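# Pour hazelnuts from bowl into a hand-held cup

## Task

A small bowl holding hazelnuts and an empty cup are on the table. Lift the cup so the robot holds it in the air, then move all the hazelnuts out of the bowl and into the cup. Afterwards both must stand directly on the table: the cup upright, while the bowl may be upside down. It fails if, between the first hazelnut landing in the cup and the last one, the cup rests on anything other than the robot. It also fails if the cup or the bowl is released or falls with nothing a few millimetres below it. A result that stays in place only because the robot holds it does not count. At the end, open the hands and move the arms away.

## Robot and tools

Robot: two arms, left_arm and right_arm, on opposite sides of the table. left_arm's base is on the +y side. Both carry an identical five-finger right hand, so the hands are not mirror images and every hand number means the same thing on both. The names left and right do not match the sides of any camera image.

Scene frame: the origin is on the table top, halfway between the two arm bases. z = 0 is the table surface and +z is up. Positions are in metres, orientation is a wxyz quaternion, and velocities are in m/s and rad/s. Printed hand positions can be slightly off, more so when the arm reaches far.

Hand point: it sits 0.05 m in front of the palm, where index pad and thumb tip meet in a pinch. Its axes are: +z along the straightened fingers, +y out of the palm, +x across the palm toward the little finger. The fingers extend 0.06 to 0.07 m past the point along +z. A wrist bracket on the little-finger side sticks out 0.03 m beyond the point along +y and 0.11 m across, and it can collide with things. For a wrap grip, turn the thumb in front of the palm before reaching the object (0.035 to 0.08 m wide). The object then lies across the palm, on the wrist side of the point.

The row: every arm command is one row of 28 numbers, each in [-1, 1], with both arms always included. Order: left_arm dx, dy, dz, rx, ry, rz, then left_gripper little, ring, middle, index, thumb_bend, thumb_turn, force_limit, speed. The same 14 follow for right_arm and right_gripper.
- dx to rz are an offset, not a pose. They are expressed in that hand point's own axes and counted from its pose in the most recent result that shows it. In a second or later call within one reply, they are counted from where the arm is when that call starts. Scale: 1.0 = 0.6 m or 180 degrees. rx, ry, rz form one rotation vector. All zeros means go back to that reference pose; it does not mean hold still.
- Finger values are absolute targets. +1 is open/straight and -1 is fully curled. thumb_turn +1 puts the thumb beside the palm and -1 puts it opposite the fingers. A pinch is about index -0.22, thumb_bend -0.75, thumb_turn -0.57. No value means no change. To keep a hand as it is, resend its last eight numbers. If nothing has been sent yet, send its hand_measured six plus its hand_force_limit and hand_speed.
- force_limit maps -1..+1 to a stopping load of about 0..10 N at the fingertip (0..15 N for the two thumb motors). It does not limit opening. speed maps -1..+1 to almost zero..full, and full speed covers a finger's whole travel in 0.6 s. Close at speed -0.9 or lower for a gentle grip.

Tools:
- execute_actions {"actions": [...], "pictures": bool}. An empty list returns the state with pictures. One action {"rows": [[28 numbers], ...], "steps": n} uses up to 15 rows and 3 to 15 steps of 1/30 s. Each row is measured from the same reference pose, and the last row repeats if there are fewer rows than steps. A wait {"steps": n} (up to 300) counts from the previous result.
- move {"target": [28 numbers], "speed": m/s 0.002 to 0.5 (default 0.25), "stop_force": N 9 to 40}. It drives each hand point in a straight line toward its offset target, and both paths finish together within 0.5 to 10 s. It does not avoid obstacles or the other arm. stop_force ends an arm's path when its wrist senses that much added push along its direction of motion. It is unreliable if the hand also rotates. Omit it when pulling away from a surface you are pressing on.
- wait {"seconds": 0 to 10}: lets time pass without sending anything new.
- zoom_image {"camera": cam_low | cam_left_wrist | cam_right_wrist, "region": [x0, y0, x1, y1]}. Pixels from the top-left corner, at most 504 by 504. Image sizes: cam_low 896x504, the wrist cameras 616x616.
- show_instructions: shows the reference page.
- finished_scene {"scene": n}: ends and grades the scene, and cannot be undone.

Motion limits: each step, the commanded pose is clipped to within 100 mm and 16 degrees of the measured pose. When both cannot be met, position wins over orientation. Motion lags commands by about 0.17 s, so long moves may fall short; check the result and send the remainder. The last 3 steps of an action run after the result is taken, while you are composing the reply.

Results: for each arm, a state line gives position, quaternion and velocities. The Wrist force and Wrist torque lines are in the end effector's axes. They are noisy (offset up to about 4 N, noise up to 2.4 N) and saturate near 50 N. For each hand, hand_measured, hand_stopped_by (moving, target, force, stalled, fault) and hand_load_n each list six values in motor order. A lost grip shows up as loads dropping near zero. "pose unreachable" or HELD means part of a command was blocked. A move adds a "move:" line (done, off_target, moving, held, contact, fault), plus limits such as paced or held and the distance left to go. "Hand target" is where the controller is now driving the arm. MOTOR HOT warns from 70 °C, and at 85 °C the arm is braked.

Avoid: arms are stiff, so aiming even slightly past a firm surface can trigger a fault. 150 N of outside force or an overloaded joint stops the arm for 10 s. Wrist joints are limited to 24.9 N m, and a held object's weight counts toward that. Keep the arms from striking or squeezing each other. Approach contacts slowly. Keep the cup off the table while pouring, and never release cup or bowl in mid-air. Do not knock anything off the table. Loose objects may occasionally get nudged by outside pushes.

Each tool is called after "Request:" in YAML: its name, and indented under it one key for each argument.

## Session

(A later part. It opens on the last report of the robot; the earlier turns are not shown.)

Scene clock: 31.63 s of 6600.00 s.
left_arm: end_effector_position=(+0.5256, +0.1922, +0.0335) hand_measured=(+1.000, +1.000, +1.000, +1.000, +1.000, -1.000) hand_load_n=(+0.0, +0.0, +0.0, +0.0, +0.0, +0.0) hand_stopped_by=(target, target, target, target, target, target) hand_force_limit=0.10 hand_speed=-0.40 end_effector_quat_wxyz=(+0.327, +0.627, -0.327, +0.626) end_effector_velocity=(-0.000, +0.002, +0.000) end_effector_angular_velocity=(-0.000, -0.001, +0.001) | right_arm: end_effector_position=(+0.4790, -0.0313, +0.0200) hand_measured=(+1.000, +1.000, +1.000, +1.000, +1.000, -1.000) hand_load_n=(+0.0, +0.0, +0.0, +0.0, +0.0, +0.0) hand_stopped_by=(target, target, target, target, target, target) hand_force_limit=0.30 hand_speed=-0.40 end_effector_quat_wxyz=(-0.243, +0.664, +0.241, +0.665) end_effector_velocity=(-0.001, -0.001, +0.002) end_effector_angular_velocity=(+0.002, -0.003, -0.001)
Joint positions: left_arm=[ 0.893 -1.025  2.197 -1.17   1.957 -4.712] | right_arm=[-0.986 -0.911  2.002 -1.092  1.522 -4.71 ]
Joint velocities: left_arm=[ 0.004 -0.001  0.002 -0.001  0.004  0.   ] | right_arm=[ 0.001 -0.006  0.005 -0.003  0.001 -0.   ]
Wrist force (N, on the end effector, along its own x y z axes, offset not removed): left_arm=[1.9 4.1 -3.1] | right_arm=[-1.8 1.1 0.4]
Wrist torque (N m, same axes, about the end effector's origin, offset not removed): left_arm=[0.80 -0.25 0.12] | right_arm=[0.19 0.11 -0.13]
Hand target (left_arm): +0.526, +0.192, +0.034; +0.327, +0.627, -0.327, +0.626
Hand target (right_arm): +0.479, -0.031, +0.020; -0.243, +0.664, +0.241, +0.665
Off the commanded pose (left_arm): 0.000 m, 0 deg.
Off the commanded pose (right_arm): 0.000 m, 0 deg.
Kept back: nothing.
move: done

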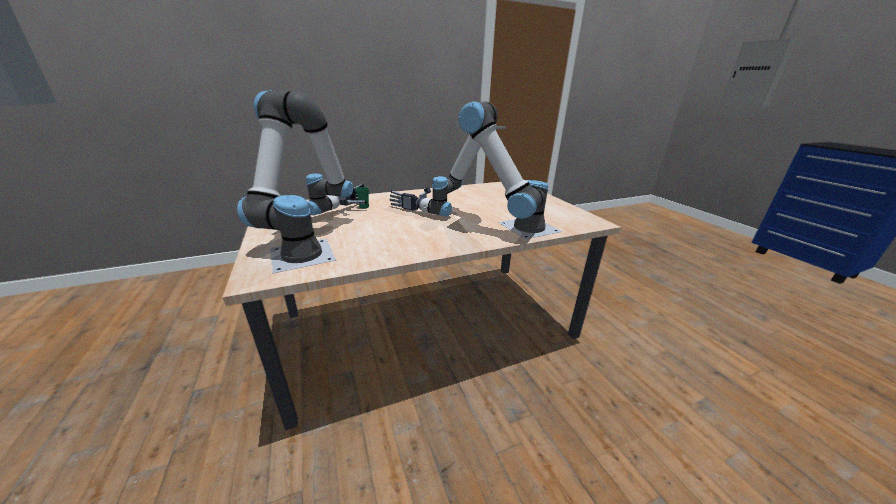

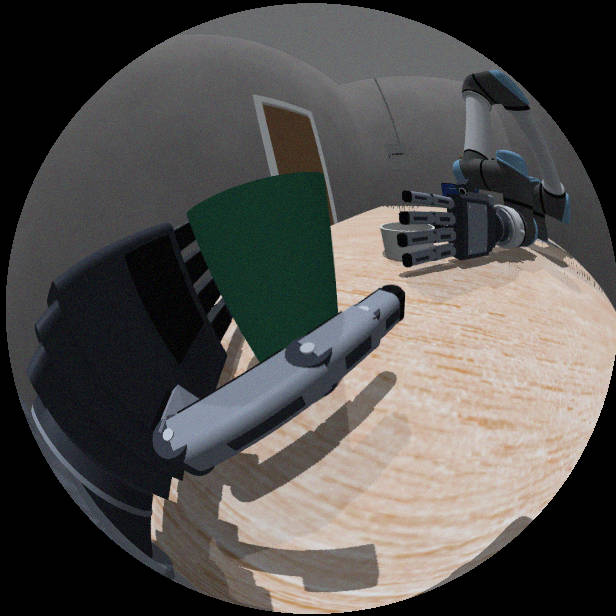

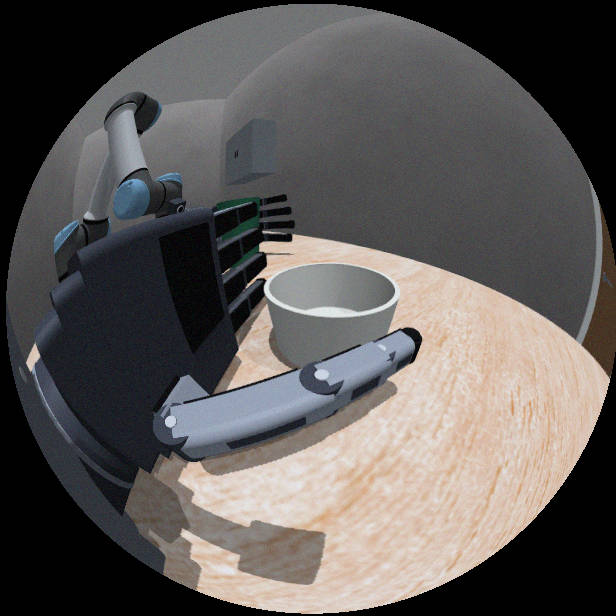

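Request:
move:
  target: [0.33,-0.03,-0.25,0,0,0,1,1,1,1,1,-1,0.1,-0.4,0.3,-0.02,-0.25,0,0,0,1,1,1,1,1,-1,0.3,-0.4]
  speed: 0.35

Scene clock: 33.30 s of 6600.00 s.
left_arm: end_effector_position=(+0.4543, +0.3252, +0.2315) hand_measured=(+1.000, +1.000, +1.000, +1.000, +1.000, -1.000) hand_load_n=(+0.0, +0.0, +0.0, +0.0, +0.0, +0.0) hand_stopped_by=(target, target, target, target, target, target) hand_force_limit=0.10 hand_speed=-0.40 end_effector_quat_wxyz=(+0.327, +0.627, -0.327, +0.626) end_effector_velocity=(-0.000, +0.001, +0.002) end_effector_angular_velocity=(+0.003, +0.001, +0.000) | right_arm: end_effector_position=(+0.3565, -0.1189, +0.1997) hand_measured=(+1.000, +1.000, +1.000, +1.000, +1.000, -1.000) hand_load_n=(+0.0, +0.0, +0.0, +0.0, +0.0, +0.0) hand_stopped_by=(target, target, target, target, target, target) hand_force_limit=0.30 hand_speed=-0.40 end_effector_quat_wxyz=(-0.243, +0.664, +0.241, +0.665) end_effector_velocity=(-0.000, -0.001, +0.001) end_effector_angular_velocity=(-0.001, +0.002, -0.001)
Joint positions: left_arm=[ 1.167 -1.652  2.26  -0.606  2.231 -4.712] | right_arm=[-0.972 -1.577  2.293 -0.717  1.536 -4.71 ]
Joint velocities: left_arm=[ 0.004 -0.003 -0.004  0.011  0.004  0.003] | right_arm=[-0.001 -0.006 -0.001  0.009  0.     0.001]
Wrist force (N, on the end effector, along its own x y z axes, offset not removed): left_arm=[1.1 2.0 -0.4] | right_arm=[-0.4 1.6 0.9]
Wrist torque (N m, same axes, about the end effector's origin, offset not removed): left_arm=[0.42 -0.21 0.02] | right_arm=[0.27 0.02 -0.03]
Hand target (left_arm): +0.454, +0.325, +0.232; +0.327, +0.627, -0.327, +0.626
Hand target (right_arm): +0.356, -0.119, +0.200; -0.243, +0.664, +0.241, +0.665
Off the commanded pose (left_arm): 0.001 m, 0 deg.
Off the commanded pose (right_arm): 0.000 m, 0 deg.
Kept back: nothing.
move: done

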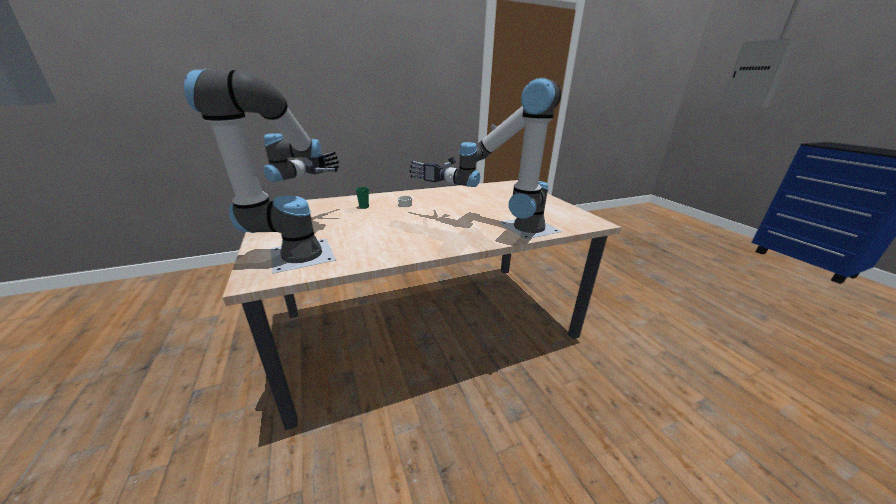

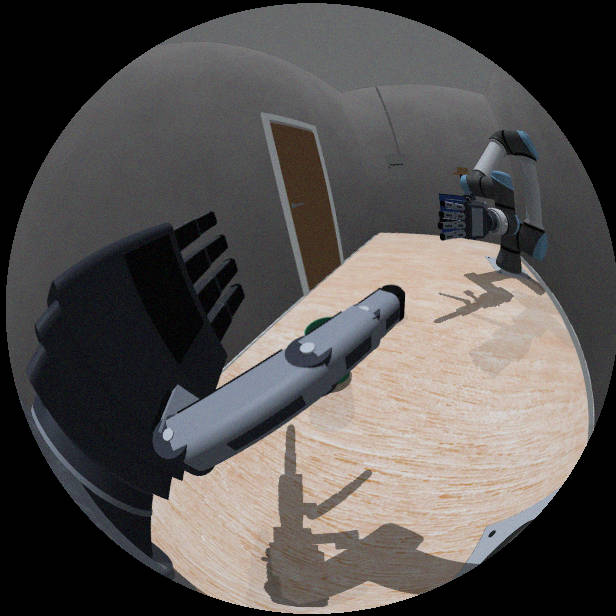

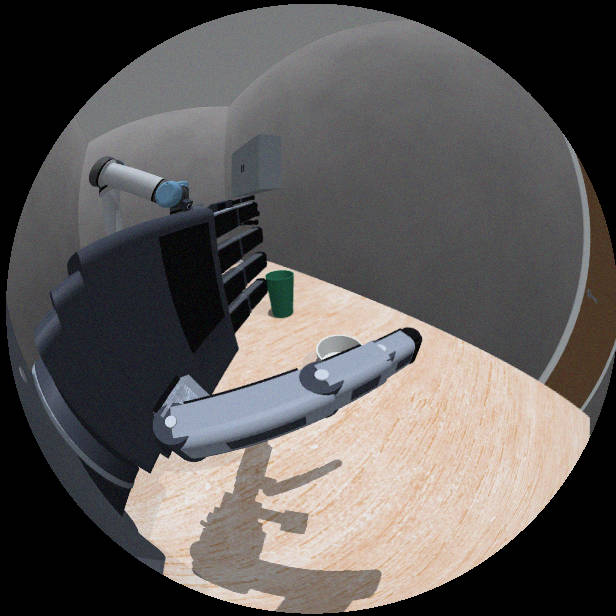

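Request:
finished_scene:
  scene: 2

The scene is finished: the task was done.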